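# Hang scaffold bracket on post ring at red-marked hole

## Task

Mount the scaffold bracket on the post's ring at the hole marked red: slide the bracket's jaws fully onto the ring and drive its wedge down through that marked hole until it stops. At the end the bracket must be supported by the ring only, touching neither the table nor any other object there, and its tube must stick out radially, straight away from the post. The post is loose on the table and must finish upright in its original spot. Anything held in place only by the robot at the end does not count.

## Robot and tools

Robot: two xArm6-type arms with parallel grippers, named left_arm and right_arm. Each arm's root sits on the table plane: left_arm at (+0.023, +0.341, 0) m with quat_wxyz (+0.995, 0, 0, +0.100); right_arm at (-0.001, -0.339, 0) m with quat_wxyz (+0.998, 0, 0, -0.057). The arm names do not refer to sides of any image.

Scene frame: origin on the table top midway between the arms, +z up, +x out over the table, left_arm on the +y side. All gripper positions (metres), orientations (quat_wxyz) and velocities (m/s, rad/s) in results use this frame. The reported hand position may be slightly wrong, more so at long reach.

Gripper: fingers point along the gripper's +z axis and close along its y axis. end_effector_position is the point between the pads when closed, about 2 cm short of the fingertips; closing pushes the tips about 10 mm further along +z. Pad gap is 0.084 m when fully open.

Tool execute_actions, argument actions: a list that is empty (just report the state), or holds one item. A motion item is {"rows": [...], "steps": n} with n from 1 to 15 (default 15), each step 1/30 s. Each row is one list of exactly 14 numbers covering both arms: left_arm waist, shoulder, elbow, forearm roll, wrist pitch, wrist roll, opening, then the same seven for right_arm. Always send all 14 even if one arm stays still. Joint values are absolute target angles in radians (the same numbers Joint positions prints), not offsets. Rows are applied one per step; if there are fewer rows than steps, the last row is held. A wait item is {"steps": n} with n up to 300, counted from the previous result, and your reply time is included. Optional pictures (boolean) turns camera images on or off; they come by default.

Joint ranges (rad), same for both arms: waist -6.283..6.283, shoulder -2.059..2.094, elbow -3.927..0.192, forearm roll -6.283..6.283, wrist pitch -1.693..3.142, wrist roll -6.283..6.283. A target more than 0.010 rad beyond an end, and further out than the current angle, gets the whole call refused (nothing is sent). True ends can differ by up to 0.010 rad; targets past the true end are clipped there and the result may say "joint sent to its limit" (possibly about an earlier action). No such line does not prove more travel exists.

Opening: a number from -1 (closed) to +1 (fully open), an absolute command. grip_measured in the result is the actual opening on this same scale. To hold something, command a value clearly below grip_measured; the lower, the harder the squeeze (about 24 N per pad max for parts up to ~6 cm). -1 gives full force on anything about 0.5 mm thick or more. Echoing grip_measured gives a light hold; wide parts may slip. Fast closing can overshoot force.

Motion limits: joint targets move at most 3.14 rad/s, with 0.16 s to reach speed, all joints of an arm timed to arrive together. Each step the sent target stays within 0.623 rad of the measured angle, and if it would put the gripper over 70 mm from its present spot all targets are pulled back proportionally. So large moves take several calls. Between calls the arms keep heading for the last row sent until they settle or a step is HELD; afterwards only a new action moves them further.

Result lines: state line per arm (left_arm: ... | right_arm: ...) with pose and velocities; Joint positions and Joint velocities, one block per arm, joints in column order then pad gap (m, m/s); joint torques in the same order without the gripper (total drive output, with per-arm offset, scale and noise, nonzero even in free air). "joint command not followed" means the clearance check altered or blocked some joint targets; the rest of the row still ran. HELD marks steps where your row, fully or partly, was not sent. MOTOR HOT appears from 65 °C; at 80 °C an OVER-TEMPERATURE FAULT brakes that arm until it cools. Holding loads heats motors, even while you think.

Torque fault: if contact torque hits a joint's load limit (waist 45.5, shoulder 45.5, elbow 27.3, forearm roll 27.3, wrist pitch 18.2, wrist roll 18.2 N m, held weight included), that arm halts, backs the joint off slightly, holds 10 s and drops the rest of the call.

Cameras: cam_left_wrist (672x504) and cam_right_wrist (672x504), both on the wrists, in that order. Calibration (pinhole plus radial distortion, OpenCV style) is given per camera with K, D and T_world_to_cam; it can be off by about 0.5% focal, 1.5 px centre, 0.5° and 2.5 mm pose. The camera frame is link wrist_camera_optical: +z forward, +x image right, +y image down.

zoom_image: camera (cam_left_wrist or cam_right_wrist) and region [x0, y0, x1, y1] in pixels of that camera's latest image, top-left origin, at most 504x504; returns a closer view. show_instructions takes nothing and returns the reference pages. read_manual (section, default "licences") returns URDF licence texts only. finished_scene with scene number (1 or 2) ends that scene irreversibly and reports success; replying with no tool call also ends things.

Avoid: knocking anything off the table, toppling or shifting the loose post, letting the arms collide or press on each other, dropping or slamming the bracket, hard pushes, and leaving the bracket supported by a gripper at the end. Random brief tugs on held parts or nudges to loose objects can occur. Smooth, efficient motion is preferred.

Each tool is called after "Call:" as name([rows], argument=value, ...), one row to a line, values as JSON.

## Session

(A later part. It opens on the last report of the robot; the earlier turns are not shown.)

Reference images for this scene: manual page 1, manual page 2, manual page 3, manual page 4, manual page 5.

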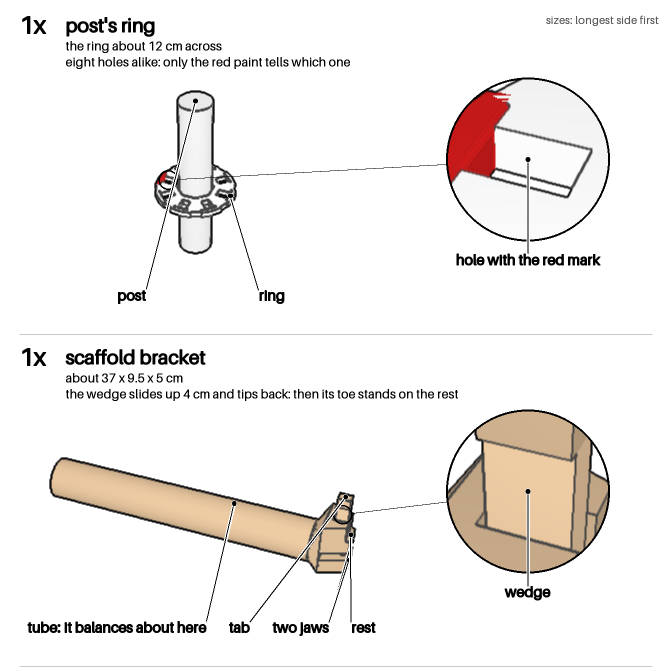

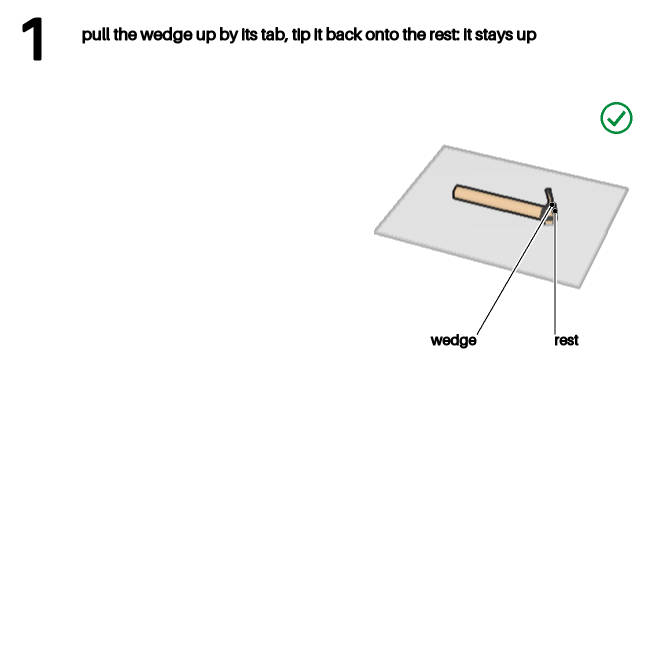

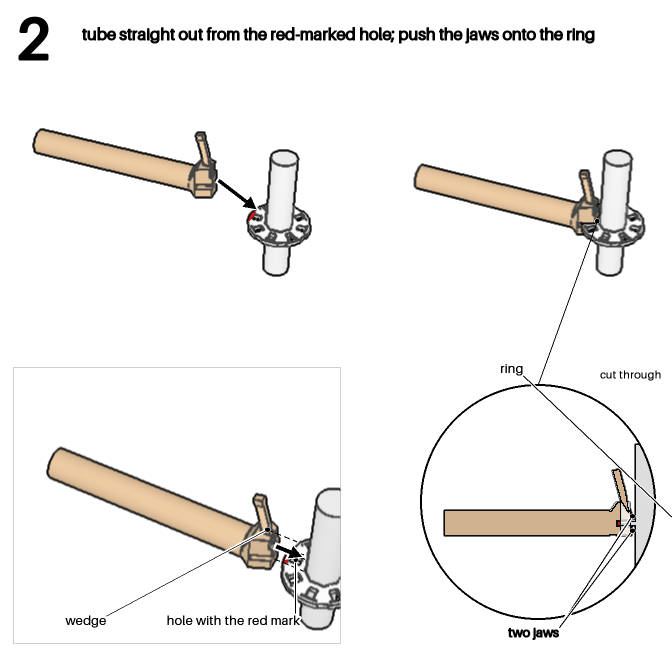

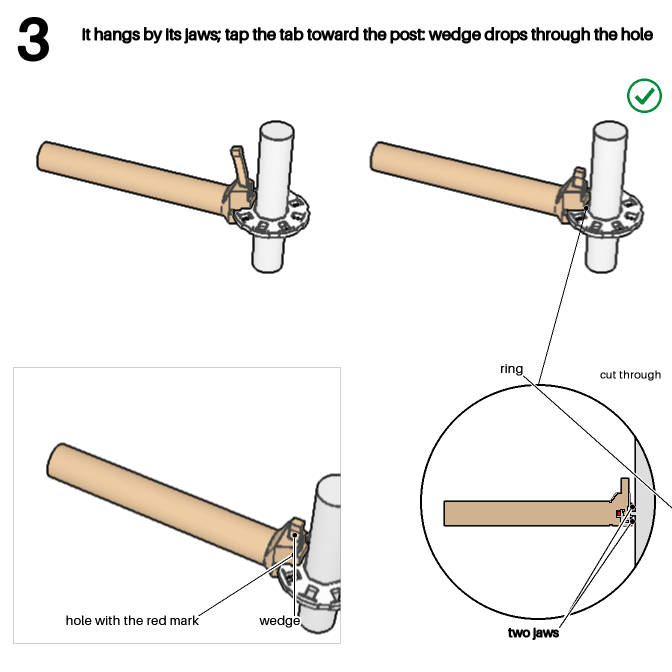

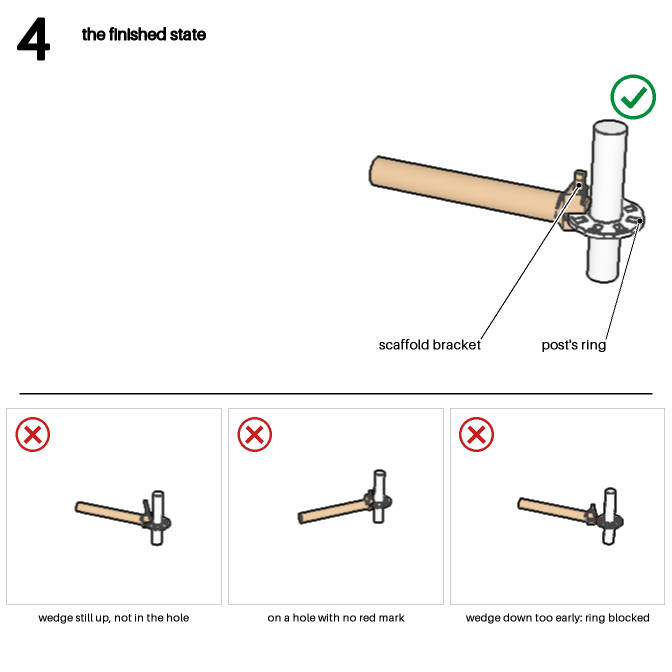

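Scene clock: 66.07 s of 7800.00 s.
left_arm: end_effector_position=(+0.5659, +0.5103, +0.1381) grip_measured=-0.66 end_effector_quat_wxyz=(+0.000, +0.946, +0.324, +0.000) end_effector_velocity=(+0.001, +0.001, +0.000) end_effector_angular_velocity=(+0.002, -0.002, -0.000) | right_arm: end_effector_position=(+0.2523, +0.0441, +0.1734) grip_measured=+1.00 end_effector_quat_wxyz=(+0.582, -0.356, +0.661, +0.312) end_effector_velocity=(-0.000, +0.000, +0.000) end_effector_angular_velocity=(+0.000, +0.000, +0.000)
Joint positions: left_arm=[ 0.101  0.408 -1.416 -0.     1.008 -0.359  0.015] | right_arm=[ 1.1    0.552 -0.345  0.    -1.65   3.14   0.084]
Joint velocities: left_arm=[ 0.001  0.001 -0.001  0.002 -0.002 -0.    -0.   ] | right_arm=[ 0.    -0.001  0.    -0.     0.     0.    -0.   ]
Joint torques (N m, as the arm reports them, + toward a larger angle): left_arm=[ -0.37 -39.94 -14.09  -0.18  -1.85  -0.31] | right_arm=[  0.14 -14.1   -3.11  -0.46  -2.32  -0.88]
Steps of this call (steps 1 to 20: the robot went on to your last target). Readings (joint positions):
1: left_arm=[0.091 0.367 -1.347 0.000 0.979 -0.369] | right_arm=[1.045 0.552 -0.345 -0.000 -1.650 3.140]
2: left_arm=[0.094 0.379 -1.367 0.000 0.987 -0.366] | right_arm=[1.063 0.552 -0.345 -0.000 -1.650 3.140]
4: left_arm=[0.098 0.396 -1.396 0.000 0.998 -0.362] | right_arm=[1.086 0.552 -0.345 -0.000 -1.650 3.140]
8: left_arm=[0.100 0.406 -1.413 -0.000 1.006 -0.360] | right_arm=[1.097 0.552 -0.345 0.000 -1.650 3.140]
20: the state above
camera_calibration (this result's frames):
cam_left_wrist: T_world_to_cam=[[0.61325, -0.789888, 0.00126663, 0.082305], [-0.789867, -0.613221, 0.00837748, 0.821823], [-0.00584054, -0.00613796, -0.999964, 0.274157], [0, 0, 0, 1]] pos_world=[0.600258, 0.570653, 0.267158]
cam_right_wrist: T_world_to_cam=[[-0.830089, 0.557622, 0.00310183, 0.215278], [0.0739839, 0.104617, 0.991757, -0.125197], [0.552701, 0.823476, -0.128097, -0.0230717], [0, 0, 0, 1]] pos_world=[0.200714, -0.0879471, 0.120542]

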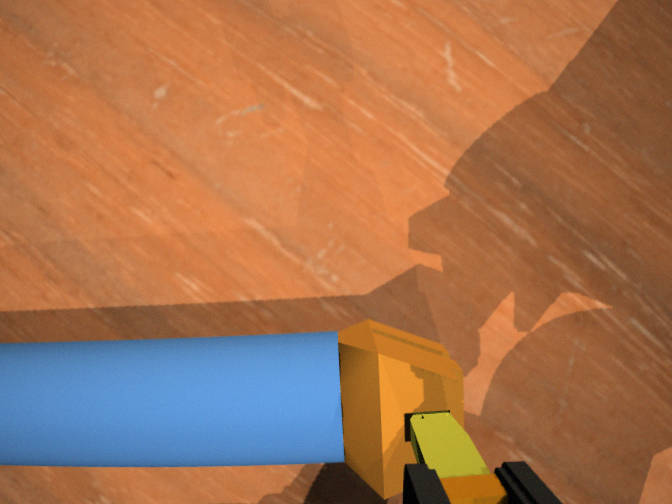

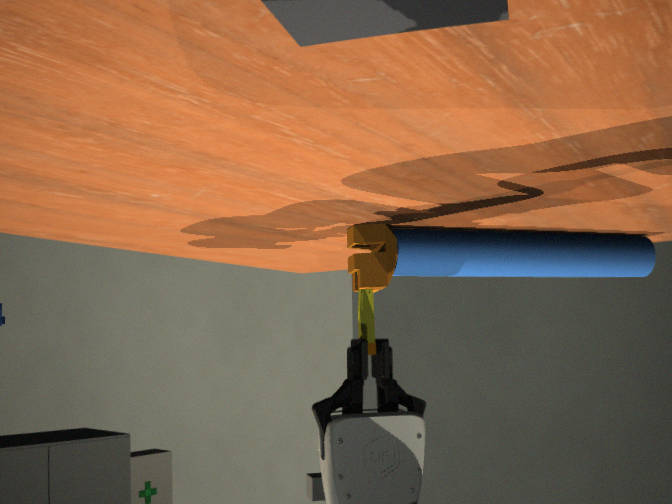

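Call:
execute_actions([
  {"rows":[[0.1007,0.406,-1.419,0,1.013,-0.359,-0.85,1.1,0.552,-0.345,0,-1.65,3.14,1],[0.1007,0.4038,-1.4212,0,1.0174,-0.359,-0.85,1.1,0.552,-0.345,0,-1.65,3.14,1],[0.1007,0.402,-1.423,0,1.021,-0.359,-0.85,1.1,0.552,-0.345,0,-1.65,3.14,1],[0.1106,0.3986,-1.4152,-0.0265,1.0134,-0.3334,-0.85,1.1,0.552,-0.345,0,-1.65,3.14,1],[0.1205,0.3952,-1.4073,-0.053,1.0058,-0.3078,-0.85,1.1,0.552,-0.345,0,-1.65,3.14,1],[0.1304,0.3918,-1.3995,-0.0795,0.9983,-0.2823,-0.85,1.1,0.552,-0.345,0,-1.65,3.14,1],[0.1402,0.3883,-1.3917,-0.106,0.9907,-0.2567,-0.85,1.1,0.552,-0.345,0,-1.65,3.14,1],[0.1501,0.3849,-1.3838,-0.1325,0.9831,-0.2311,-0.85,1.1,0.552,-0.345,0,-1.65,3.14,1],[0.16,0.3815,-1.376,-0.159,0.9755,-0.2055,-0.85,1.1,0.552,-0.345,0,-1.65,3.14,1],[0.1699,0.3781,-1.3682,-0.1855,0.9679,-0.1799,-0.85,1.1,0.552,-0.345,0,-1.65,3.14,1],[0.1798,0.3747,-1.3603,-0.212,0.9603,-0.1543,-0.85,1.1,0.552,-0.345,0,-1.65,3.14,1],[0.1897,0.3713,-1.3525,-0.2385,0.9528,-0.1288,-0.85,1.1,0.552,-0.345,0,-1.65,3.14,1],[0.1995,0.3678,-1.3447,-0.265,0.9452,-0.1032,-0.85,1.1,0.552,-0.345,0,-1.65,3.14,1],[0.2094,0.3644,-1.3368,-0.2915,0.9376,-0.0776,-0.85,1.1,0.552,-0.345,0,-1.65,3.14,1],[0.2193,0.361,-1.329,-0.318,0.93,-0.052,-0.85,1.1,0.552,-0.345,0,-1.65,3.14,1]],"steps":15},
], pictures=false)

Call:
execute_actions([
  {"steps":20},
])

Call:
zoom_image(camera="cam_right_wrist", region=[280,180,520,400])

Scene clock: 77.53 s of 7800.00 s.
left_arm: end_effector_position=(+0.5603, +0.5193, +0.1395) grip_measured=-0.66 end_effector_quat_wxyz=(+0.082, +0.943, +0.321, +0.019) end_effector_velocity=(-0.018, +0.043, -0.008) end_effector_angular_velocity=(-0.490, -0.395, +0.016) | right_arm: end_effector_position=(+0.2522, +0.0441, +0.1734) grip_measured=+1.00 end_effector_quat_wxyz=(+0.582, -0.356, +0.661, +0.312) end_effector_velocity=(-0.000, -0.000, +0.000) end_effector_angular_velocity=(-0.000, -0.000, +0.001)
Joint positions: left_arm=[ 0.177  0.377 -1.361 -0.203  0.963 -0.163  0.015] | right_arm=[ 1.1    0.552 -0.345 -0.    -1.65   3.14   0.084]
Joint velocities: left_arm=[ 0.286 -0.094  0.241 -0.777 -0.214  0.747 -0.   ] | right_arm=[ 0.    -0.001  0.001 -0.    -0.    -0.     0.   ]
Joint torques (N m, as the arm reports them, + toward a larger angle): left_arm=[  0.34 -45.   -16.44  -1.13  -2.34  -0.42] | right_arm=[  0.18 -13.86  -3.44  -0.61  -2.21  -0.72]
Steps of this call (steps 1 to 15: the robot went on to your last target; steps 16 to 90: nothing new was sent; then 7.97 s passed at rest; steps 91 to 105: all 15 steps of this action). Readings (joint positions):
91: left_arm=[0.101 0.408 -1.416 -0.000 1.008 -0.359] | right_arm=[1.100 0.552 -0.345 0.000 -1.650 3.140]
92: left_arm=[0.101 0.408 -1.416 -0.000 1.009 -0.359] | right_arm=[1.100 0.552 -0.345 -0.000 -1.650 3.140]
94: left_arm=[0.101 0.407 -1.418 -0.000 1.013 -0.359] | right_arm=[1.100 0.552 -0.345 -0.000 -1.650 3.140]
98: left_arm=[0.114 0.398 -1.410 -0.039 1.008 -0.321] | right_arm=[1.100 0.552 -0.345 -0.000 -1.650 3.140]
105: the state above

Scene clock: 78.20 s of 7800.00 s.
left_arm: end_effector_position=(+0.5597, +0.5278, +0.1419) grip_measured=-0.66 end_effector_quat_wxyz=(+0.123, +0.938, +0.321, +0.042) end_effector_velocity=(+0.000, +0.000, +0.000) end_effector_angular_velocity=(-0.000, -0.002, +0.000) | right_arm: end_effector_position=(+0.2522, +0.0441, +0.1734) grip_measured=+1.00 end_effector_quat_wxyz=(+0.582, -0.356, +0.661, +0.312) end_effector_velocity=(-0.000, +0.000, +0.001) end_effector_angular_velocity=(+0.001, -0.001, +0.001)
Joint positions: left_arm=[ 0.219  0.361 -1.329 -0.318  0.93  -0.052  0.015] | right_arm=[ 1.1    0.552 -0.345 -0.    -1.65   3.14   0.084]
Joint velocities: left_arm=[ 0.001 -0.001  0.001 -0.001 -0.001  0.002  0.   ] | right_arm=[ 0.001 -0.001 -0.001  0.     0.    -0.    -0.   ]
Joint torques (N m, as the arm reports them, + toward a larger angle): left_arm=[  0.98 -47.46 -18.07  -0.98  -2.68  -0.23] | right_arm=[ -0.01 -13.62  -3.21  -0.56  -2.29  -0.74]
Steps of this call (steps 1 to 20: the robot went on to your last target). Readings (joint positions):
1: left_arm=[0.186 0.374 -1.353 -0.229 0.956 -0.138] | right_arm=[1.100 0.552 -0.345 -0.000 -1.650 3.140]
2: left_arm=[0.196 0.371 -1.345 -0.254 0.949 -0.114] | right_arm=[1.100 0.552 -0.345 -0.000 -1.650 3.140]
4: left_arm=[0.209 0.367 -1.334 -0.291 0.939 -0.079] | right_arm=[1.100 0.552 -0.345 -0.000 -1.650 3.140]
8: left_arm=[0.218 0.362 -1.329 -0.313 0.931 -0.057] | right_arm=[1.100 0.552 -0.345 -0.000 -1.650 3.140]
20: the state above
camera_calibration (this result's frames):
cam_left_wrist: T_world_to_cam=[[0.590741, -0.764189, 0.258921, 0.0624465], [-0.792504, -0.60981, 0.00832364, 0.827225], [0.151532, -0.210113, -0.965863, 0.292714], [0, 0, 0, 1]] pos_world=[0.574334, 0.613674, 0.259667]
cam_right_wrist: T_world_to_cam=[[-0.830241, 0.557397, 0.00310701, 0.215205], [0.0739536, 0.104625, 0.991758, -0.125194], [0.552478, 0.823628, -0.128086, -0.0230258], [0, 0, 0, 1]] pos_world=[0.200652, -0.0878914, 0.120544]

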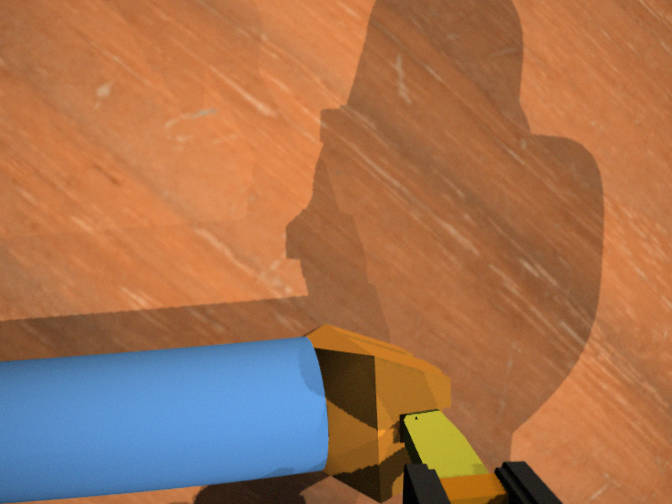

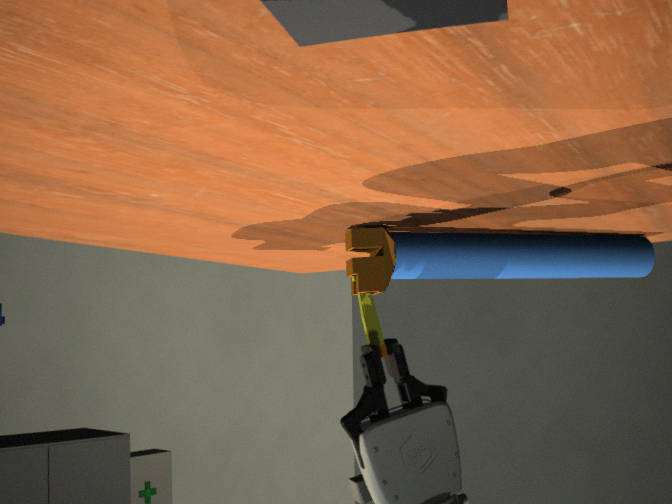

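Region (280, 180, 520, 400) of cam_right_wrist's 672x504 image, scaled by 2.100, with more detail than that image has; it fills the top 462 rows of this view, and the rest is white.

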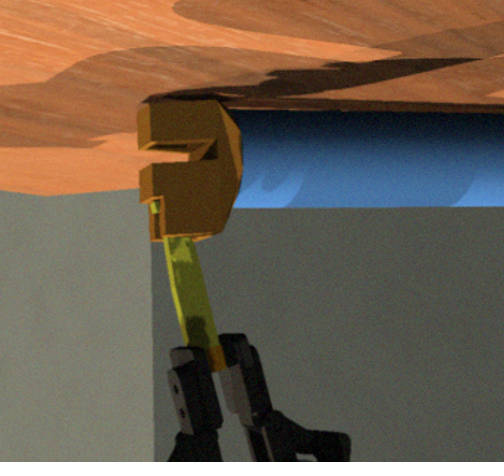

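Tipped. Lower 6 mm, open.

Call:
execute_actions([
  {"rows":[[0.2193,0.3625,-1.3275,-0.318,0.927,-0.052,-0.85,1.1,0.552,-0.345,0,-1.65,3.14,1],[0.2193,0.364,-1.326,-0.319,0.924,-0.052,-0.85,1.1,0.552,-0.345,0,-1.65,3.14,1],[0.2193,0.3655,-1.3245,-0.319,0.921,-0.051,-0.85,1.1,0.552,-0.345,0,-1.65,3.14,1],[0.2193,0.367,-1.323,-0.32,0.918,-0.05,-0.85,1.1,0.552,-0.345,0,-1.65,3.14,1],[0.2193,0.3685,-1.3215,-0.321,0.916,-0.049,-0.85,1.1,0.552,-0.345,0,-1.65,3.14,1],[0.2193,0.3685,-1.3215,-0.321,0.916,-0.049,-0.85,1.1,0.552,-0.345,0,-1.65,3.14,1],[0.2193,0.3685,-1.3215,-0.321,0.916,-0.049,-0.85,1.1,0.552,-0.345,0,-1.65,3.14,1],[0.2193,0.3685,-1.3215,-0.321,0.916,-0.049,-0.85,1.1,0.552,-0.345,0,-1.65,3.14,1],[0.2193,0.3685,-1.3215,-0.321,0.916,-0.049,-0.75,1.1,0.552,-0.345,0,-1.65,3.14,1],[0.2193,0.3685,-1.3215,-0.321,0.916,-0.049,-0.68,1.1,0.552,-0.345,0,-1.65,3.14,1],[0.2193,0.3685,-1.3215,-0.321,0.916,-0.049,-0.63,1.1,0.552,-0.345,0,-1.65,3.14,1],[0.2193,0.3685,-1.3215,-0.321,0.916,-0.049,-0.58,1.1,0.552,-0.345,0,-1.65,3.14,1],[0.2193,0.3685,-1.3215,-0.321,0.916,-0.049,-0.5,1.1,0.552,-0.345,0,-1.65,3.14,1],[0.2193,0.3685,-1.3215,-0.321,0.916,-0.049,-0.3,1.1,0.552,-0.345,0,-1.65,3.14,1],[0.2193,0.3685,-1.3215,-0.321,0.916,-0.049,0.1,1.1,0.552,-0.345,0,-1.65,3.14,1]],"steps":15},
], pictures=false)

Call:
execute_actions([
  {"rows":[[0.2193,0.3685,-1.3215,-0.321,0.916,-0.049,0.2,1.1,0.552,-0.345,0,-1.65,3.14,1],[0.2193,0.3685,-1.3215,-0.321,0.916,-0.049,0.2,1.1,0.552,-0.345,0,-1.65,3.14,1],[0.2193,0.3685,-1.3215,-0.321,0.916,-0.049,0.2,1.1,0.552,-0.345,0,-1.65,3.14,1],[0.221,0.36,-1.33,-0.32,0.933,-0.05,0.2,1.1,0.552,-0.345,0,-1.65,3.14,1],[0.223,0.35,-1.34,-0.32,0.953,-0.05,0.2,1.1,0.552,-0.345,0,-1.65,3.14,1],[0.226,0.34,-1.35,-0.32,0.973,-0.05,0.2,1.1,0.552,-0.345,0,-1.65,3.14,1],[0.229,0.33,-1.36,-0.32,0.993,-0.05,0.2,1.1,0.552,-0.345,0,-1.65,3.14,1],[0.232,0.32,-1.37,-0.32,1.013,-0.05,0.2,1.1,0.552,-0.345,0,-1.65,3.14,1],[0.236,0.305,-1.385,-0.32,1.043,-0.05,0.2,1.1,0.552,-0.345,0,-1.65,3.14,1]],"steps":15},
])

Scene clock: 94.70 s of 7800.00 s.
left_arm: end_effector_position=(+0.5611, +0.5290, +0.1389) grip_measured=-0.43 end_effector_quat_wxyz=(+0.123, +0.938, +0.322, +0.045) end_effector_velocity=(+0.015, +0.008, +0.027) end_effector_angular_velocity=(+0.025, -0.058, +0.003) | right_arm: end_effector_position=(+0.2522, +0.0441, +0.1734) grip_measured=+1.00 end_effector_quat_wxyz=(+0.582, -0.356, +0.661, +0.312) end_effector_velocity=(+0.000, +0.000, -0.000) end_effector_angular_velocity=(-0.000, +0.000, +0.000)
Joint positions: left_arm=[ 0.219  0.366 -1.325 -0.321  0.915 -0.049  0.025] | right_arm=[ 1.1    0.552 -0.345 -0.    -1.65   3.14   0.084]
Joint velocities: left_arm=[ 0.002 -0.023 -0.032 -0.002 -0.008  0.002  0.213] | right_arm=[ 0.     0.    -0.001 -0.     0.001  0.    -0.   ]
Joint torques (N m, as the arm reports them, + toward a larger angle): left_arm=[  1.29 -36.31 -12.57  -0.06  -1.3   -0.54] | right_arm=[  0.03 -13.78  -3.26  -0.5   -2.21  -0.7 ]
Steps of this call (steps 1 to 15: the robot went on to your last target; steps 16 to 90: nothing new was sent; then 13.00 s passed at rest; steps 91 to 105: all 15 steps of this action). Readings (joint positions):
91: left_arm=[0.219 0.361 -1.329 -0.318 0.930 -0.052] | right_arm=[1.100 0.552 -0.345 0.000 -1.650 3.140]
92: left_arm=[0.219 0.361 -1.329 -0.318 0.930 -0.052] | right_arm=[1.100 0.552 -0.345 0.000 -1.650 3.140]
94: left_arm=[0.219 0.362 -1.328 -0.318 0.927 -0.052] | right_arm=[1.100 0.552 -0.345 -0.000 -1.650 3.140]
98: left_arm=[0.219 0.367 -1.324 -0.320 0.919 -0.050] | right_arm=[1.100 0.552 -0.345 0.000 -1.650 3.140]
105: the state above

Scene clock: 95.20 s of 7800.00 s.
left_arm: end_effector_position=(+0.5599, +0.5302, +0.1889) grip_measured=+0.19 end_effector_quat_wxyz=(+0.132, +0.939, +0.314, +0.049) end_effector_velocity=(-0.014, -0.006, +0.030) end_effector_angular_velocity=(-0.034, +0.032, -0.021) | right_arm: end_effector_position=(+0.2522, +0.0441, +0.1734) grip_measured=+1.00 end_effector_quat_wxyz=(+0.582, -0.356, +0.661, +0.312) end_effector_velocity=(-0.000, +0.000, -0.000) end_effector_angular_velocity=(-0.001, +0.000, +0.000)
Joint positions: left_arm=[ 0.235  0.306 -1.385 -0.32   1.033 -0.05   0.052] | right_arm=[ 1.1    0.552 -0.345  0.    -1.65   3.14   0.084]
Joint velocities: left_arm=[ 0.015 -0.045 -0.034  0.002  0.128 -0.001  0.   ] | right_arm=[ 0.     0.001 -0.    -0.     0.001 -0.    -0.   ]
Joint torques (N m, as the arm reports them, + toward a larger angle): left_arm=[  0.8  -29.57 -11.28  -0.16  -1.25  -0.55] | right_arm=[  0.39 -14.03  -3.34  -0.61  -2.26  -0.8 ]
Steps of this call (steps 1 to 15: all 15 steps of this action). Readings (joint positions):
1: left_arm=[0.219 0.366 -1.326 -0.321 0.915 -0.049] | right_arm=[1.100 0.552 -0.345 0.000 -1.650 3.140]
2: left_arm=[0.219 0.365 -1.326 -0.321 0.915 -0.049] | right_arm=[1.100 0.552 -0.345 0.000 -1.650 3.140]
4: left_arm=[0.219 0.366 -1.325 -0.321 0.915 -0.049] | right_arm=[1.100 0.552 -0.345 -0.000 -1.650 3.140]
8: left_arm=[0.222 0.355 -1.334 -0.320 0.946 -0.050] | right_arm=[1.100 0.552 -0.345 0.000 -1.650 3.140]
15: the state above
camera_calibration (this result's frames):
cam_left_wrist: T_world_to_cam=[[0.575758, -0.768436, 0.279299, 0.0588329], [-0.800098, -0.599869, -0.00106764, 0.829272], [0.168363, -0.222851, -0.960204, 0.3349], [0, 0, 0, 1]] pos_world=[0.57324, 0.617297, 0.306026]
cam_right_wrist: T_world_to_cam=[[-0.83024, 0.557397, 0.00310722, 0.215205], [0.0739538, 0.104625, 0.991758, -0.125194], [0.552478, 0.823627, -0.128086, -0.0230259], [0, 0, 0, 1]] pos_world=[0.200652, -0.0878915, 0.120544]

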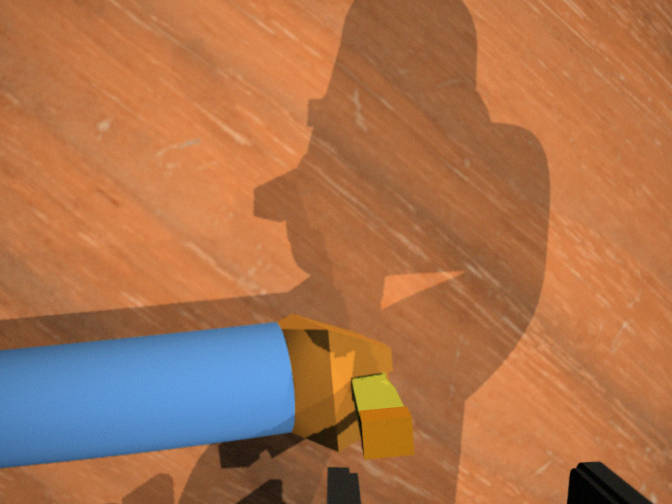

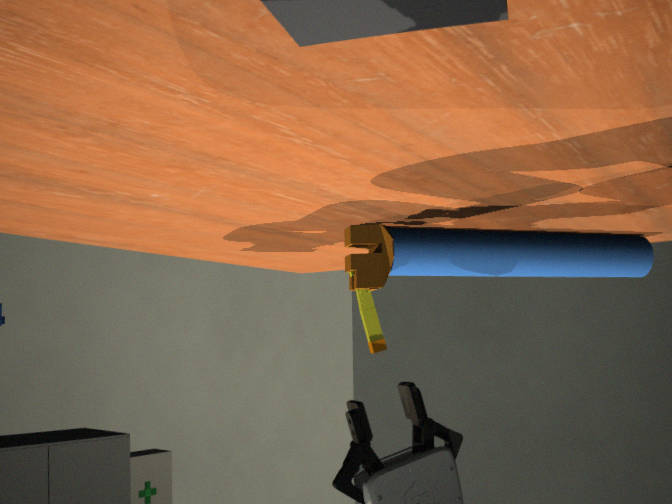

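Call:
execute_actions([
  {"rows":[[0.24,0.305,-1.385,-0.29,1.045,0.05,0.3,1.1,0.552,-0.345,0,-1.65,3.14,1],[0.245,0.305,-1.385,-0.25,1.047,0.2,0.5,1.1,0.552,-0.345,0,-1.65,3.14,1],[0.25,0.305,-1.38,-0.2,1.05,0.4,0.7,1.1,0.552,-0.345,0,-1.65,3.14,1],[0.269,0.3106,-1.37,0,1.0594,1.32,1,1.1,0.552,-0.345,0,-1.65,3.14,1]],"steps":15},
], pictures=false)

Call:
execute_actions([
  {"steps":22},
])

Scene clock: 99.80 s of 7800.00 s.
left_arm: end_effector_position=(+0.5151, +0.5876, +0.1701) grip_measured=+1.00 end_effector_quat_wxyz=(+0.005, +0.972, -0.236, +0.005) end_effector_velocity=(-0.021, +0.035, -0.001) end_effector_angular_velocity=(+0.165, +0.053, -2.709) | right_arm: end_effector_position=(+0.2522, +0.0441, +0.1734) grip_measured=+1.00 end_effector_quat_wxyz=(+0.582, -0.356, +0.661, +0.312) end_effector_velocity=(+0.000, +0.000, +0.000) end_effector_angular_velocity=(+0.001, -0.001, -0.001)
Joint positions: left_arm=[ 0.268  0.311 -1.37  -0.016  1.059  0.954  0.084] | right_arm=[ 1.1    0.552 -0.345 -0.    -1.65   3.14   0.084]
Joint velocities: left_arm=[ 0.01  -0.001  0.     0.194  0.009  2.624  0.001] | right_arm=[-0.     0.    -0.001  0.    -0.     0.     0.   ]
Joint torques (N m, as the arm reports them, + toward a larger angle): left_arm=[  1.19 -37.38 -13.7   -0.24  -1.45  -0.77] | right_arm=[ -0.12 -13.82  -3.27  -0.49  -2.24  -0.79]
Steps of this call (steps 1 to 15: the robot went on to your last target; steps 16 to 90: nothing new was sent; then 1.10 s passed at rest; steps 91 to 105: all 15 steps of this action). Readings (joint positions):
91: left_arm=[0.236 0.305 -1.385 -0.320 1.043 -0.050] | right_arm=[1.100 0.552 -0.345 0.000 -1.650 3.140]
92: left_arm=[0.236 0.305 -1.385 -0.319 1.043 -0.045] | right_arm=[1.100 0.552 -0.345 -0.000 -1.650 3.140]
94: left_arm=[0.238 0.305 -1.385 -0.304 1.044 0.007] | right_arm=[1.100 0.552 -0.345 -0.000 -1.650 3.140]
98: left_arm=[0.251 0.305 -1.382 -0.188 1.050 0.313] | right_arm=[1.100 0.552 -0.345 -0.000 -1.650 3.140]
105: the state above

Scene clock: 100.53 s of 7800.00 s.
left_arm: end_effector_position=(+0.5133, +0.5905, +0.1700) grip_measured=+1.00 end_effector_quat_wxyz=(+0.000, +0.911, -0.412, +0.000) end_effector_velocity=(+0.000, +0.000, +0.000) end_effector_angular_velocity=(+0.000, -0.000, -0.001) | right_arm: end_effector_position=(+0.2522, +0.0441, +0.1734) grip_measured=+1.00 end_effector_quat_wxyz=(+0.582, -0.356, +0.661, +0.312) end_effector_velocity=(-0.000, +0.000, +0.000) end_effector_angular_velocity=(+0.000, -0.000, +0.000)
Joint positions: left_arm=[ 0.269  0.311 -1.37  -0.     1.059  1.32   0.084] | right_arm=[ 1.1    0.552 -0.345  0.    -1.65   3.14   0.084]
Joint velocities: left_arm=[ 0.    -0.    -0.001  0.     0.     0.001  0.   ] | right_arm=[ 0.  0. -0.  0. -0. -0.  0.]
Joint torques (N m, as the arm reports them, + toward a larger angle): left_arm=[  1.47 -36.68 -13.52  -0.02  -1.42  -0.49] | right_arm=[ -0.17 -13.8   -3.18  -0.47  -2.24  -0.86]
Steps of this call (steps 1 to 22: the robot went on to your last target). Readings (joint positions):
1: left_arm=[0.268 0.311 -1.370 -0.010 1.059 1.038] | right_arm=[1.100 0.552 -0.345 0.000 -1.650 3.140]
2: left_arm=[0.268 0.311 -1.370 -0.006 1.059 1.115] | right_arm=[1.100 0.552 -0.345 0.000 -1.650 3.140]
4: left_arm=[0.269 0.310 -1.370 -0.003 1.059 1.230] | right_arm=[1.100 0.552 -0.345 -0.000 -1.650 3.140]
8: left_arm=[0.269 0.311 -1.370 -0.001 1.059 1.308] | right_arm=[1.100 0.552 -0.345 -0.000 -1.650 3.140]
22: the state above
camera_calibration (this result's frames):
cam_left_wrist: T_world_to_cam=[[-0.751491, -0.659743, 0.00119938, 0.801632], [-0.659712, 0.751471, 0.00842555, -0.0435094], [-0.00646, 0.00554048, -0.999964, 0.299679], [0, 0, 0, 1]] pos_world=[0.575651, 0.559907, 0.299074]
cam_right_wrist: T_world_to_cam=[[-0.83024, 0.557397, 0.0031072, 0.215205], [0.0739538, 0.104625, 0.991758, -0.125194], [0.552478, 0.823628, -0.128086, -0.0230259], [0, 0, 0, 1]] pos_world=[0.200652, -0.0878914, 0.120544]

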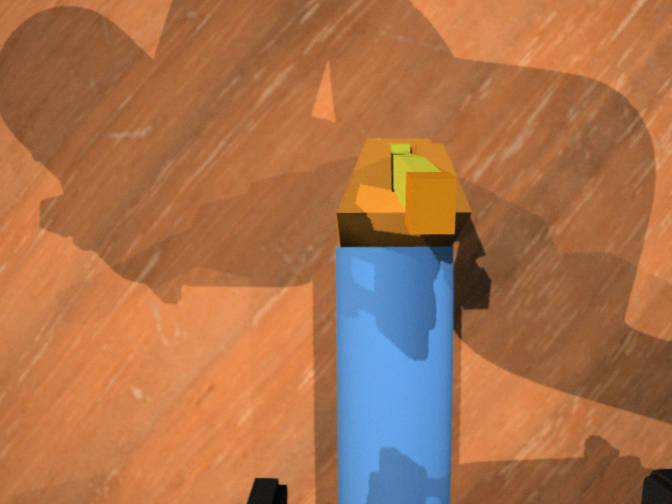

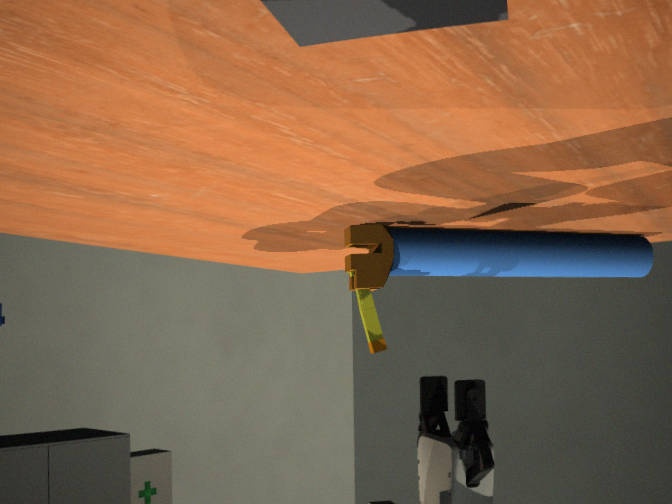

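Call:
execute_actions([
  {"rows":[[0.272,0.325,-1.36,0,1.035,1.323,1,1.08,0.552,-0.345,0,-1.65,3.14,1],[0.275,0.345,-1.345,0,1.0,1.326,1,1.05,0.552,-0.345,0,-1.65,3.14,1],[0.2775,0.365,-1.328,0,0.963,1.328,1,1.02,0.552,-0.345,0,-1.65,3.14,1],[0.2775,0.386,-1.312,0,0.926,1.328,1,0.99,0.552,-0.345,0,-1.65,3.14,1],[0.2775,0.4068,-1.296,0,0.8892,1.328,1,0.99,0.552,-0.345,0,-1.65,3.14,1],[0.2775,0.43,-1.288,0,0.858,1.328,1,0.99,0.552,-0.345,0,-1.65,3.14,1],[0.2775,0.454,-1.28,0,0.826,1.328,1,0.99,0.552,-0.345,0,-1.65,3.14,1],[0.2775,0.478,-1.273,0,0.795,1.328,1,0.99,0.552,-0.345,0,-1.65,3.14,1],[0.2775,0.498,-1.268,0,0.77,1.328,1,0.99,0.552,-0.345,0,-1.65,3.14,1],[0.2775,0.514,-1.2645,0,0.7505,1.328,1,0.99,0.552,-0.345,0,-1.65,3.14,1],[0.2775,0.5277,-1.262,0,0.7343,1.328,0.8,0.99,0.552,-0.345,0,-1.65,3.14,1]],"steps":15},
], pictures=false)

Call:
execute_actions([
  {"rows":[[0.2775,0.5277,-1.262,0,0.7343,1.328,0.7,0.99,0.552,-0.345,0,-1.65,3.14,1],[0.2775,0.5277,-1.262,0,0.7343,1.328,0.6,0.99,0.552,-0.345,0,-1.65,3.14,1],[0.2775,0.5277,-1.262,0,0.7343,1.328,0.5,0.99,0.552,-0.345,0,-1.65,3.14,1],[0.2775,0.5277,-1.262,0,0.7343,1.328,0.42,0.99,0.552,-0.345,0,-1.65,3.14,1],[0.2775,0.5277,-1.262,0,0.7343,1.328,0.35,0.99,0.552,-0.345,0,-1.65,3.14,1],[0.2775,0.5277,-1.262,0,0.7343,1.328,0.3,0.99,0.552,-0.345,0,-1.65,3.14,1],[0.2775,0.5277,-1.262,0,0.7343,1.328,0.25,0.99,0.552,-0.345,0,-1.65,3.14,1],[0.2775,0.5277,-1.262,0,0.7343,1.328,0.2,0.99,0.552,-0.345,0,-1.65,3.14,1],[0.2775,0.5277,-1.262,0,0.7343,1.328,0.16,0.99,0.552,-0.345,0,-1.65,3.14,1],[0.2775,0.5277,-1.262,0,0.7343,1.328,0.12,0.99,0.552,-0.345,0,-1.65,3.14,1],[0.2775,0.5277,-1.262,0,0.7343,1.328,0.06,0.99,0.552,-0.345,0,-1.65,3.14,1],[0.2775,0.5277,-1.262,0,0.7343,1.328,-0.05,0.99,0.552,-0.345,0,-1.65,3.14,1],[0.2775,0.5277,-1.262,0,0.7343,1.328,-0.3,0.99,0.552,-0.345,0,-1.65,3.14,1],[0.2775,0.5277,-1.262,0,0.7343,1.328,-0.55,0.99,0.552,-0.345,0,-1.65,3.14,1],[0.2775,0.5277,-1.262,0,0.7343,1.328,-0.8,0.99,0.552,-0.345,0,-1.65,3.14,1]],"steps":15},
])

Scene clock: 109.10 s of 7800.00 s.
left_arm: end_effector_position=(+0.5107, +0.5944, +0.0386) grip_measured=+0.82 end_effector_quat_wxyz=(+0.004, +0.911, -0.412, -0.003) end_effector_velocity=(-0.018, -0.009, -0.159) end_effector_angular_velocity=(-0.013, +0.028, -0.002) | right_arm: end_effector_position=(+0.2923, +0.0143, +0.1734) grip_measured=+1.00 end_effector_quat_wxyz=(+0.598, -0.319, +0.679, +0.280) end_effector_velocity=(+0.002, -0.002, -0.000) end_effector_angular_velocity=(-0.001, +0.001, -0.007)
Joint positions: left_arm=[ 0.277  0.513 -1.263  0.     0.76   1.328  0.077] | right_arm=[ 0.991  0.552 -0.345 -0.    -1.65   3.14   0.084]
Joint velocities: left_arm=[ 0.     0.272  0.093  0.002 -0.334  0.001 -0.013] | right_arm=[-0.007 -0.001  0.001 -0.001  0.     0.     0.   ]
Joint torques (N m, as the arm reports them, + toward a larger angle): left_arm=[  1.57 -53.26 -15.95  -0.07  -1.62  -0.47] | right_arm=[  0.17 -14.1   -3.32  -0.55  -2.23  -0.72]
Steps of this call (steps 1 to 15: the robot went on to your last target; steps 16 to 90: nothing new was sent; then 5.07 s passed at rest; steps 91 to 105: all 15 steps of this action). Readings (joint positions):
91: left_arm=[0.269 0.311 -1.370 -0.000 1.059 1.320] | right_arm=[1.100 0.552 -0.345 -0.000 -1.650 3.140]
92: left_arm=[0.269 0.312 -1.369 -0.000 1.056 1.320] | right_arm=[1.098 0.552 -0.345 -0.000 -1.650 3.140]
94: left_arm=[0.271 0.322 -1.363 -0.000 1.034 1.323] | right_arm=[1.080 0.552 -0.345 -0.000 -1.650 3.140]
98: left_arm=[0.276 0.382 -1.318 0.000 0.935 1.327] | right_arm=[1.013 0.552 -0.345 0.000 -1.650 3.140]
105: the state above

Scene clock: 109.60 s of 7800.00 s.
left_arm: end_effector_position=(+0.5136, +0.5961, +0.0330) grip_measured=+0.13 end_effector_quat_wxyz=(-0.001, +0.911, -0.412, +0.001) end_effector_velocity=(-0.001, +0.000, -0.001) end_effector_angular_velocity=(-0.001, +0.002, +0.000) | right_arm: end_effector_position=(+0.2927, +0.0140, +0.1734) grip_measured=+1.00 end_effector_quat_wxyz=(+0.598, -0.319, +0.680, +0.280) end_effector_velocity=(+0.000, +0.000, +0.000) end_effector_angular_velocity=(+0.001, -0.000, -0.000)
Joint positions: left_arm=[ 0.278  0.527 -1.263 -0.     0.734  1.327  0.05 ] | right_arm=[ 0.99   0.552 -0.345 -0.    -1.65   3.14   0.084]
Joint velocities: left_arm=[0.001 0.    0.001 0.    0.    0.001 0.   ] | right_arm=[-0.     0.    -0.001  0.     0.     0.    -0.   ]
Joint torques (N m, as the arm reports them, + toward a larger angle): left_arm=[  0.99 -37.38 -10.88   0.5   -1.14  -0.21] | right_arm=[  0.11 -14.    -3.15  -0.51  -2.27  -0.73]
Steps of this call (steps 1 to 15: all 15 steps of this action). Readings (joint positions):
1: left_arm=[0.277 0.520 -1.261 0.000 0.751 1.328] | right_arm=[0.991 0.552 -0.345 -0.000 -1.650 3.140]
2: left_arm=[0.277 0.523 -1.261 0.000 0.745 1.328] | right_arm=[0.991 0.552 -0.345 -0.000 -1.650 3.140]
4: left_arm=[0.277 0.525 -1.263 -0.000 0.738 1.328] | right_arm=[0.991 0.552 -0.345 -0.000 -1.650 3.140]
8: left_arm=[0.277 0.525 -1.264 -0.000 0.735 1.328] | right_arm=[0.990 0.552 -0.345 -0.000 -1.650 3.140]
15: the state above
camera_calibration (this result's frames):
cam_left_wrist: T_world_to_cam=[[-0.750605, -0.66075, -0.00109216, 0.805908], [-0.660737, 0.750578, 0.0076911, -0.0452109], [-0.00426214, 0.00649461, -0.99997, 0.160971], [0, 0, 0, 1]] pos_world=[0.575733, 0.565393, 0.162194]
cam_right_wrist: T_world_to_cam=[[-0.764072, 0.645123, 0.00310834, 0.245018], [0.0849872, 0.0958787, 0.991758, -0.128145], [0.639509, 0.758039, -0.128085, -0.045146], [0, 0, 0, 1]] pos_world=[0.226973, -0.111558, 0.120544]

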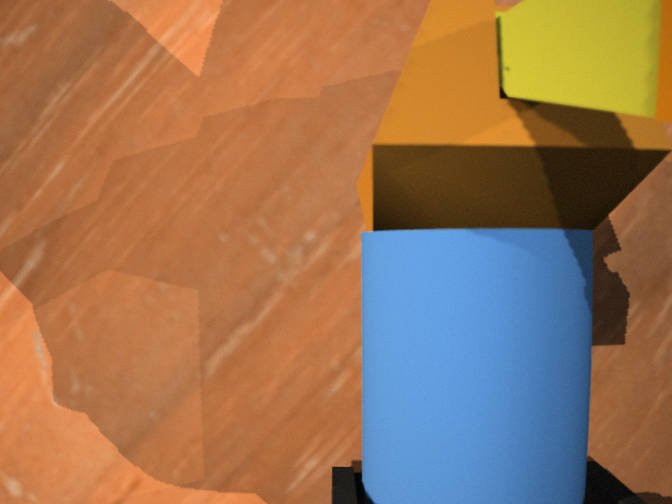

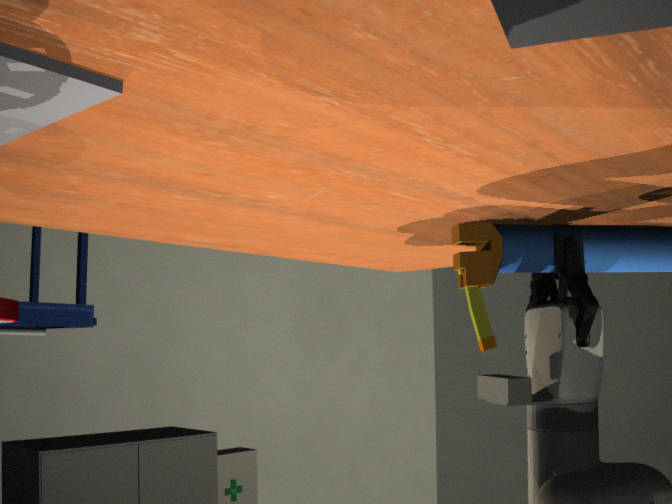

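Call:
execute_actions([
  {"rows":[[0.2775,0.525,-1.2627,0,0.7377,1.328,-0.8,0.98,0.552,-0.345,0,-1.65,3.14,1],[0.2775,0.52,-1.264,0,0.744,1.328,-0.8,0.97,0.552,-0.345,0,-1.65,3.14,1],[0.2775,0.513,-1.266,0,0.753,1.328,-0.8,0.95,0.552,-0.345,0,-1.65,3.14,1],[0.2775,0.505,-1.268,0,0.763,1.328,-0.8,0.93,0.552,-0.345,0,-1.65,3.14,1],[0.2775,0.496,-1.27,0,0.774,1.328,-0.8,0.91,0.552,-0.345,0,-1.65,3.14,1],[0.2775,0.487,-1.272,0,0.785,1.328,-0.8,0.89,0.552,-0.345,0,-1.65,3.14,1],[0.2775,0.478,-1.274,0,0.796,1.328,-0.8,0.87,0.552,-0.345,0,-1.65,3.14,1],[0.276,0.469,-1.276,0,0.807,1.327,-0.8,0.85,0.552,-0.345,0,-1.65,3.14,1],[0.273,0.46,-1.278,0,0.818,1.324,-0.8,0.83,0.552,-0.345,0,-1.65,3.14,1],[0.268,0.451,-1.279,0,0.828,1.319,-0.8,0.81,0.552,-0.345,0,-1.65,3.14,1],[0.261,0.442,-1.279,0,0.837,1.312,-0.8,0.8,0.552,-0.345,0,-1.65,3.14,1],[0.252,0.433,-1.278,0,0.845,1.304,-0.8,0.79,0.552,-0.345,0,-1.65,3.14,1],[0.241,0.424,-1.276,0,0.852,1.293,-0.8,0.78,0.552,-0.345,0,-1.65,3.14,1],[0.228,0.415,-1.273,0,0.858,1.281,-0.8,0.78,0.552,-0.345,0,-1.65,3.14,1],[0.213,0.406,-1.268,0,0.862,1.267,-0.8,0.78,0.552,-0.345,0,-1.65,3.14,1]],"steps":15},
], pictures=false)

Call:
execute_actions([
  {"rows":[[0.195,0.398,-1.262,0,0.864,1.25,-0.8,0.78,0.552,-0.345,0,-1.65,3.14,1],[0.175,0.39,-1.255,0,0.865,1.231,-0.8,0.78,0.552,-0.345,0,-1.65,3.14,1],[0.153,0.382,-1.247,0,0.865,1.21,-0.8,0.78,0.552,-0.345,0,-1.65,3.14,1],[0.129,0.374,-1.239,0,0.865,1.187,-0.8,0.78,0.552,-0.345,0,-1.65,3.14,1],[0.105,0.366,-1.231,0,0.865,1.164,-0.8,0.78,0.552,-0.345,0,-1.65,3.14,1],[0.081,0.358,-1.223,0,0.865,1.141,-0.8,0.78,0.552,-0.345,0,-1.65,3.14,1],[0.057,0.35,-1.215,0,0.865,1.119,-0.8,0.78,0.552,-0.345,0,-1.65,3.14,1],[0.033,0.342,-1.207,0,0.865,1.096,-0.8,0.78,0.552,-0.345,0,-1.65,3.14,1],[0.009,0.334,-1.199,0,0.865,1.073,-0.8,0.78,0.552,-0.345,0,-1.65,3.14,1],[-0.015,0.326,-1.191,0,0.865,1.05,-0.8,0.78,0.552,-0.345,0,-1.65,3.14,1],[-0.039,0.319,-1.183,0,0.864,1.028,-0.8,0.78,0.552,-0.345,0,-1.65,3.14,1],[-0.063,0.312,-1.175,0,0.863,1.005,-0.8,0.78,0.552,-0.345,0,-1.65,3.14,1],[-0.087,0.305,-1.167,0,0.862,0.982,-0.8,0.78,0.552,-0.345,0,-1.65,3.14,1],[-0.111,0.298,-1.159,0,0.861,0.959,-0.8,0.78,0.552,-0.345,0,-1.65,3.14,1],[-0.135,0.291,-1.151,0,0.86,0.937,-0.8,0.78,0.552,-0.345,0,-1.65,3.14,1]],"steps":15},
], pictures=false)

Call:
execute_actions([
  {"rows":[[-0.159,0.284,-1.143,0,0.859,0.914,-0.8,0.78,0.552,-0.345,0,-1.65,3.14,1],[-0.183,0.277,-1.135,0,0.858,0.891,-0.8,0.78,0.552,-0.345,0,-1.65,3.14,1],[-0.207,0.27,-1.127,0,0.857,0.868,-0.8,0.78,0.552,-0.345,0,-1.65,3.14,1],[-0.231,0.263,-1.119,0,0.856,0.846,-0.8,0.78,0.552,-0.345,0,-1.65,3.14,1],[-0.255,0.256,-1.111,0,0.855,0.823,-0.8,0.78,0.552,-0.345,0,-1.65,3.14,1],[-0.279,0.249,-1.103,0,0.854,0.8,-0.8,0.78,0.552,-0.345,0,-1.65,3.14,1],[-0.303,0.242,-1.095,0,0.853,0.777,-0.8,0.78,0.552,-0.345,0,-1.65,3.14,1],[-0.327,0.235,-1.087,0,0.852,0.755,-0.8,0.78,0.552,-0.345,0,-1.65,3.14,1],[-0.351,0.228,-1.079,0,0.851,0.732,-0.8,0.78,0.552,-0.345,0,-1.65,3.14,1],[-0.375,0.221,-1.071,0,0.85,0.709,-0.8,0.78,0.552,-0.345,0,-1.65,3.14,1],[-0.399,0.214,-1.063,0,0.849,0.686,-0.8,0.78,0.552,-0.345,0,-1.65,3.14,1],[-0.423,0.206,-1.055,0,0.849,0.664,-0.8,0.78,0.552,-0.345,0,-1.65,3.14,1],[-0.447,0.198,-1.047,0,0.849,0.641,-0.8,0.78,0.552,-0.345,0,-1.65,3.14,1],[-0.471,0.19,-1.039,0,0.849,0.618,-0.8,0.78,0.552,-0.345,0,-1.65,3.14,1],[-0.495,0.182,-1.03,0,0.848,0.595,-0.8,0.78,0.552,-0.345,0,-1.65,3.14,1]],"steps":15},
], pictures=false)

Call:
execute_actions([
  {"rows":[[-0.518,0.174,-1.021,0,0.847,0.573,-0.8,0.78,0.552,-0.345,0,-1.65,3.14,1],[-0.54,0.166,-1.012,0,0.846,0.552,-0.8,0.78,0.552,-0.345,0,-1.65,3.14,1],[-0.561,0.159,-1.004,0,0.845,0.532,-0.8,0.78,0.552,-0.345,0,-1.65,3.14,1],[-0.581,0.152,-0.996,0,0.844,0.513,-0.8,0.78,0.552,-0.345,0,-1.65,3.14,1],[-0.6,0.146,-0.989,0,0.843,0.495,-0.8,0.78,0.552,-0.345,0,-1.65,3.14,1],[-0.617,0.141,-0.983,0,0.842,0.479,-0.8,0.78,0.552,-0.345,0,-1.65,3.14,1],[-0.633,0.137,-0.978,0,0.841,0.464,-0.8,0.78,0.552,-0.345,0,-1.65,3.14,1],[-0.647,0.133,-0.974,0,0.841,0.451,-0.8,0.78,0.552,-0.345,0,-1.65,3.14,1],[-0.659,0.13,-0.971,0,0.841,0.439,-0.8,0.78,0.552,-0.345,0,-1.65,3.14,1],[-0.67,0.128,-0.968,0,0.84,0.429,-0.8,0.78,0.552,-0.345,0,-1.65,3.14,1],[-0.679,0.1271,-0.9671,0,0.84,0.421,-0.8,0.78,0.552,-0.345,0,-1.65,3.14,1],[-0.686,0.1271,-0.9671,0,0.84,0.414,-0.8,0.78,0.552,-0.345,0,-1.65,3.14,1],[-0.69,0.1271,-0.9671,0,0.84,0.41,-0.8,0.78,0.552,-0.345,0,-1.65,3.14,1],[-0.6929,0.1271,-0.9671,0,0.84,0.4074,-0.8,0.78,0.552,-0.345,0,-1.65,3.14,1]],"steps":15},
], pictures=false)

Call:
execute_actions([
  {"steps":15},
])

Scene clock: 130.10 s of 7800.00 s.
left_arm: end_effector_position=(+0.5179, +0.5852, +0.0773) grip_measured=+0.13 end_effector_quat_wxyz=(-0.000, +0.911, -0.412, +0.000) end_effector_velocity=(+0.072, -0.118, +0.160) end_effector_angular_velocity=(+0.047, -0.097, -0.015) | right_arm: end_effector_position=(+0.3521, -0.0454, +0.1734) grip_measured=+1.00 end_effector_quat_wxyz=(+0.621, -0.256, +0.706, +0.224) end_effector_velocity=(+0.101, -0.122, -0.001) end_effector_angular_velocity=(-0.002, +0.002, -0.346)
Joint positions: left_arm=[ 0.257  0.442 -1.277  0.     0.834  1.307  0.05 ] | right_arm=[ 0.807  0.552 -0.345  0.    -1.65   3.14   0.084]
Joint velocities: left_arm=[-0.249 -0.302 -0.026 -0.001  0.221 -0.234  0.   ] | right_arm=[-0.345  0.001  0.002  0.001  0.     0.     0.   ]
Joint torques (N m, as the arm reports them, + toward a larger angle): left_arm=[ -3.05 -45.07 -14.81  -0.16  -1.91  -0.5 ] | right_arm=[  3.05 -13.8   -3.29  -0.7   -2.16  -0.83]
Steps of this call (steps 1 to 15: the robot went on to your last target; steps 16 to 90: nothing new was sent; then 17.00 s passed at rest; steps 91 to 105: all 15 steps of this action). Readings (joint positions):
91: left_arm=[0.278 0.528 -1.262 0.000 0.734 1.328] | right_arm=[0.990 0.552 -0.345 -0.000 -1.650 3.140]
92: left_arm=[0.278 0.527 -1.262 0.000 0.735 1.328] | right_arm=[0.989 0.552 -0.345 -0.000 -1.650 3.140]
94: left_arm=[0.277 0.526 -1.262 0.000 0.739 1.328] | right_arm=[0.980 0.552 -0.345 -0.000 -1.650 3.140]
98: left_arm=[0.277 0.511 -1.255 0.000 0.772 1.329] | right_arm=[0.927 0.552 -0.345 -0.000 -1.650 3.140]
105: the state above

Scene clock: 130.60 s of 7800.00 s.
left_arm: end_effector_position=(+0.5427, +0.4297, +0.1049) grip_measured=+0.13 end_effector_quat_wxyz=(-0.000, +0.908, -0.420, +0.000) end_effector_velocity=(+0.006, -0.379, +0.027) end_effector_angular_velocity=(+0.001, -0.003, -0.036) | right_arm: end_effector_position=(+0.3598, -0.0549, +0.1734) grip_measured=+1.00 end_effector_quat_wxyz=(+0.624, -0.246, +0.709, +0.216) end_effector_velocity=(+0.001, -0.000, +0.000) end_effector_angular_velocity=(+0.001, -0.001, -0.002)
Joint positions: left_arm=[-0.033  0.322 -1.186 -0.     0.863  1.035  0.05 ] | right_arm=[ 0.78   0.552 -0.345 -0.    -1.65   3.14   0.084]
Joint velocities: left_arm=[-0.711 -0.221  0.236  0.001 -0.019 -0.677  0.   ] | right_arm=[-0.001  0.001 -0.002  0.    -0.     0.     0.   ]
Joint torques (N m, as the arm reports them, + toward a larger angle): left_arm=[  1.59 -46.98 -17.39   0.28  -2.4   -0.56] | right_arm=[  0.   -14.07  -3.3   -0.64  -2.33  -0.81]
Steps of this call (steps 1 to 15: all 15 steps of this action). Readings (joint positions):
1: left_arm=[0.247 0.433 -1.277 0.000 0.841 1.298] | right_arm=[0.797 0.552 -0.345 0.000 -1.650 3.140]
2: left_arm=[0.236 0.424 -1.275 0.000 0.847 1.288] | right_arm=[0.791 0.552 -0.345 0.000 -1.650 3.140]
4: left_arm=[0.209 0.408 -1.266 0.000 0.857 1.262] | right_arm=[0.785 0.552 -0.345 0.000 -1.650 3.140]
8: left_arm=[0.131 0.377 -1.238 -0.000 0.864 1.189] | right_arm=[0.781 0.552 -0.345 -0.000 -1.650 3.140]
15: the state above

Scene clock: 131.10 s of 7800.00 s.
left_arm: end_effector_position=(+0.5112, +0.2472, +0.1142) grip_measured=+0.13 end_effector_quat_wxyz=(+0.000, +0.904, -0.428, -0.000) end_effector_velocity=(-0.130, -0.339, +0.020) end_effector_angular_velocity=(+0.001, +0.003, -0.040) | right_arm: end_effector_position=(+0.3599, -0.0550, +0.1734) grip_measured=+1.00 end_effector_quat_wxyz=(+0.624, -0.246, +0.709, +0.215) end_effector_velocity=(-0.001, -0.000, -0.001) end_effector_angular_velocity=(-0.001, +0.002, +0.001)
Joint positions: left_arm=[-0.391  0.215 -1.066  0.     0.85   0.694  0.05 ] | right_arm=[ 0.78   0.552 -0.345 -0.    -1.65   3.14   0.084]
Joint velocities: left_arm=[-0.719 -0.225  0.242  0.001 -0.014 -0.679 -0.   ] | right_arm=[ 0.001  0.001  0.001 -0.    -0.001  0.    -0.   ]
Joint torques (N m, as the arm reports them, + toward a larger angle): left_arm=[  1.17 -45.06 -17.92   0.16  -2.42  -0.39] | right_arm=[  0.2  -13.81  -3.01  -0.46  -2.31  -0.69]
Steps of this call (steps 1 to 15: all 15 steps of this action). Readings (joint positions):
1: left_arm=[-0.056 0.315 -1.178 -0.000 0.863 1.012] | right_arm=[0.780 0.552 -0.345 -0.000 -1.650 3.140]
2: left_arm=[-0.080 0.308 -1.170 -0.000 0.862 0.989] | right_arm=[0.780 0.552 -0.345 -0.000 -1.650 3.140]
4: left_arm=[-0.128 0.293 -1.153 -0.000 0.860 0.944] | right_arm=[0.780 0.552 -0.345 -0.000 -1.650 3.140]
8: left_arm=[-0.223 0.265 -1.121 -0.000 0.856 0.853] | right_arm=[0.780 0.552 -0.345 -0.000 -1.650 3.140]
15: the state above

Scene clock: 131.60 s of 7800.00 s.
left_arm: end_effector_position=(+0.4434, +0.1263, +0.1198) grip_measured=+0.13 end_effector_quat_wxyz=(+0.000, +0.901, -0.434, -0.000) end_effector_velocity=(-0.057, -0.094, +0.002) end_effector_angular_velocity=(-0.001, -0.003, -0.012) | right_arm: end_effector_position=(+0.3599, -0.0550, +0.1734) grip_measured=+1.00 end_effector_quat_wxyz=(+0.624, -0.246, +0.709, +0.215) end_effector_velocity=(-0.000, -0.000, -0.000) end_effector_angular_velocity=(-0.001, +0.000, +0.001)
Joint positions: left_arm=[-0.673  0.13  -0.97  -0.     0.841  0.427  0.05 ] | right_arm=[ 0.78   0.552 -0.345  0.    -1.65   3.14   0.084]
Joint velocities: left_arm=[-0.232 -0.031  0.035  0.    -0.008 -0.22  -0.   ] | right_arm=[ 0.    -0.001  0.001 -0.     0.    -0.     0.   ]
Joint torques (N m, as the arm reports them, + toward a larger angle): left_arm=[  4.79 -40.87 -18.4    0.48  -2.62  -0.29] | right_arm=[  0.19 -13.85  -3.35  -0.41  -2.34  -0.73]
Steps of this call (steps 1 to 15: all 15 steps of this action). Readings (joint positions):
1: left_arm=[-0.415 0.208 -1.057 0.000 0.850 0.671] | right_arm=[0.780 0.552 -0.345 -0.000 -1.650 3.140]
2: left_arm=[-0.439 0.200 -1.049 0.000 0.849 0.648] | right_arm=[0.780 0.552 -0.345 -0.000 -1.650 3.140]
4: left_arm=[-0.486 0.184 -1.032 -0.000 0.848 0.603] | right_arm=[0.780 0.552 -0.345 -0.000 -1.650 3.140]
8: left_arm=[-0.573 0.155 -1.000 -0.000 0.844 0.521] | right_arm=[0.780 0.552 -0.345 -0.000 -1.650 3.140]
15: the state above

Scene clock: 132.10 s of 7800.00 s.
left_arm: end_effector_position=(+0.4387, +0.1185, +0.1200) grip_measured=+0.13 end_effector_quat_wxyz=(-0.000, +0.901, -0.434, -0.000) end_effector_velocity=(-0.001, -0.001, -0.000) end_effector_angular_velocity=(+0.001, +0.000, -0.002) | right_arm: end_effector_position=(+0.3599, -0.0550, +0.1734) grip_measured=+1.00 end_effector_quat_wxyz=(+0.624, -0.246, +0.709, +0.215) end_effector_velocity=(-0.000, +0.000, -0.001) end_effector_angular_velocity=(-0.001, +0.001, +0.001)
Joint positions: left_arm=[-0.692  0.127 -0.967  0.     0.84   0.407  0.05 ] | right_arm=[ 0.78   0.552 -0.345  0.    -1.65   3.14   0.084]
Joint velocities: left_arm=[-0.002 -0.     0.001  0.001 -0.    -0.    -0.   ] | right_arm=[ 0.001  0.001  0.     0.     0.     0.    -0.   ]
Joint torques (N m, as the arm reports them, + toward a larger angle): left_arm=[  1.47 -41.39 -17.97   0.07  -2.46  -0.56] | right_arm=[  0.04 -13.82  -3.18  -0.47  -2.27  -0.71]
Steps of this call (steps 1 to 15: the robot went on to your last target). Readings (joint positions):
1: left_arm=[-0.680 0.129 -0.969 -0.000 0.840 0.420] | right_arm=[0.780 0.552 -0.345 -0.000 -1.650 3.140]
2: left_arm=[-0.684 0.128 -0.968 -0.000 0.840 0.416] | right_arm=[0.780 0.552 -0.345 -0.000 -1.650 3.140]
4: left_arm=[-0.689 0.128 -0.968 0.000 0.840 0.411] | right_arm=[0.780 0.552 -0.345 -0.000 -1.650 3.140]
8: left_arm=[-0.691 0.127 -0.967 0.000 0.840 0.408] | right_arm=[0.780 0.552 -0.345 0.000 -1.650 3.140]
15: the state above
camera_calibration (this result's frames):
cam_left_wrist: T_world_to_cam=[[-0.782928, -0.622112, 0.00118926, 0.443553], [-0.622082, 0.782906, 0.00848405, 0.242155], [-0.0062091, 0.00590258, -0.999963, 0.251667], [0, 0, 0, 1]] pos_world=[0.499472, 0.0848697, 0.249076]
cam_right_wrist: T_world_to_cam=[[-0.612755, 0.790267, 0.0031072, 0.294392], [0.103111, 0.0760509, 0.991758, -0.134842], [0.783517, 0.608025, -0.128086, -0.0958069], [0, 0, 0, 1]] pos_world=[0.26936, -0.16414, 0.120544]

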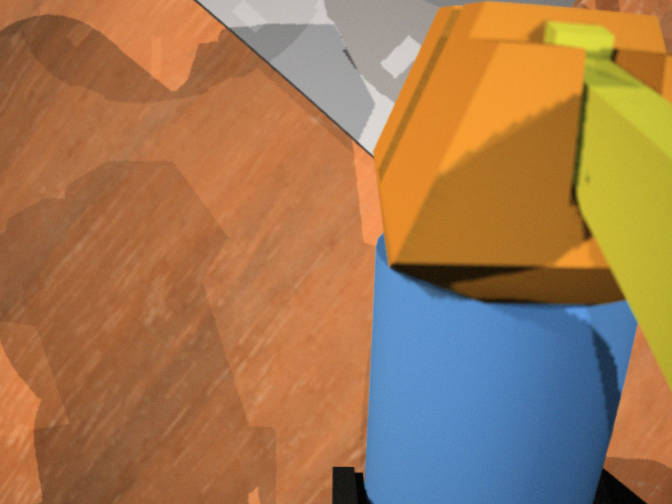

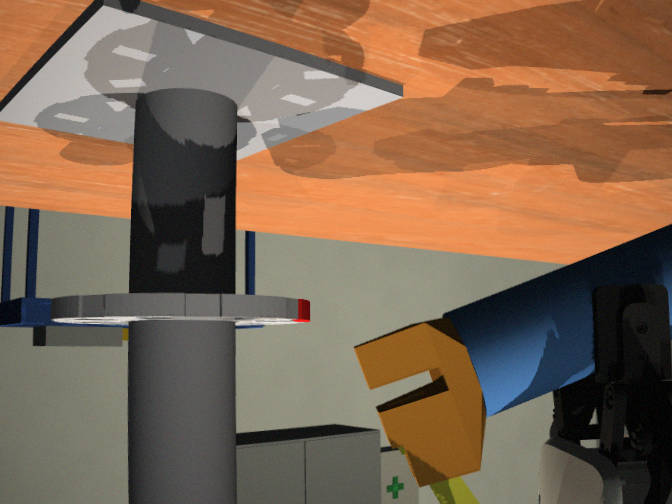

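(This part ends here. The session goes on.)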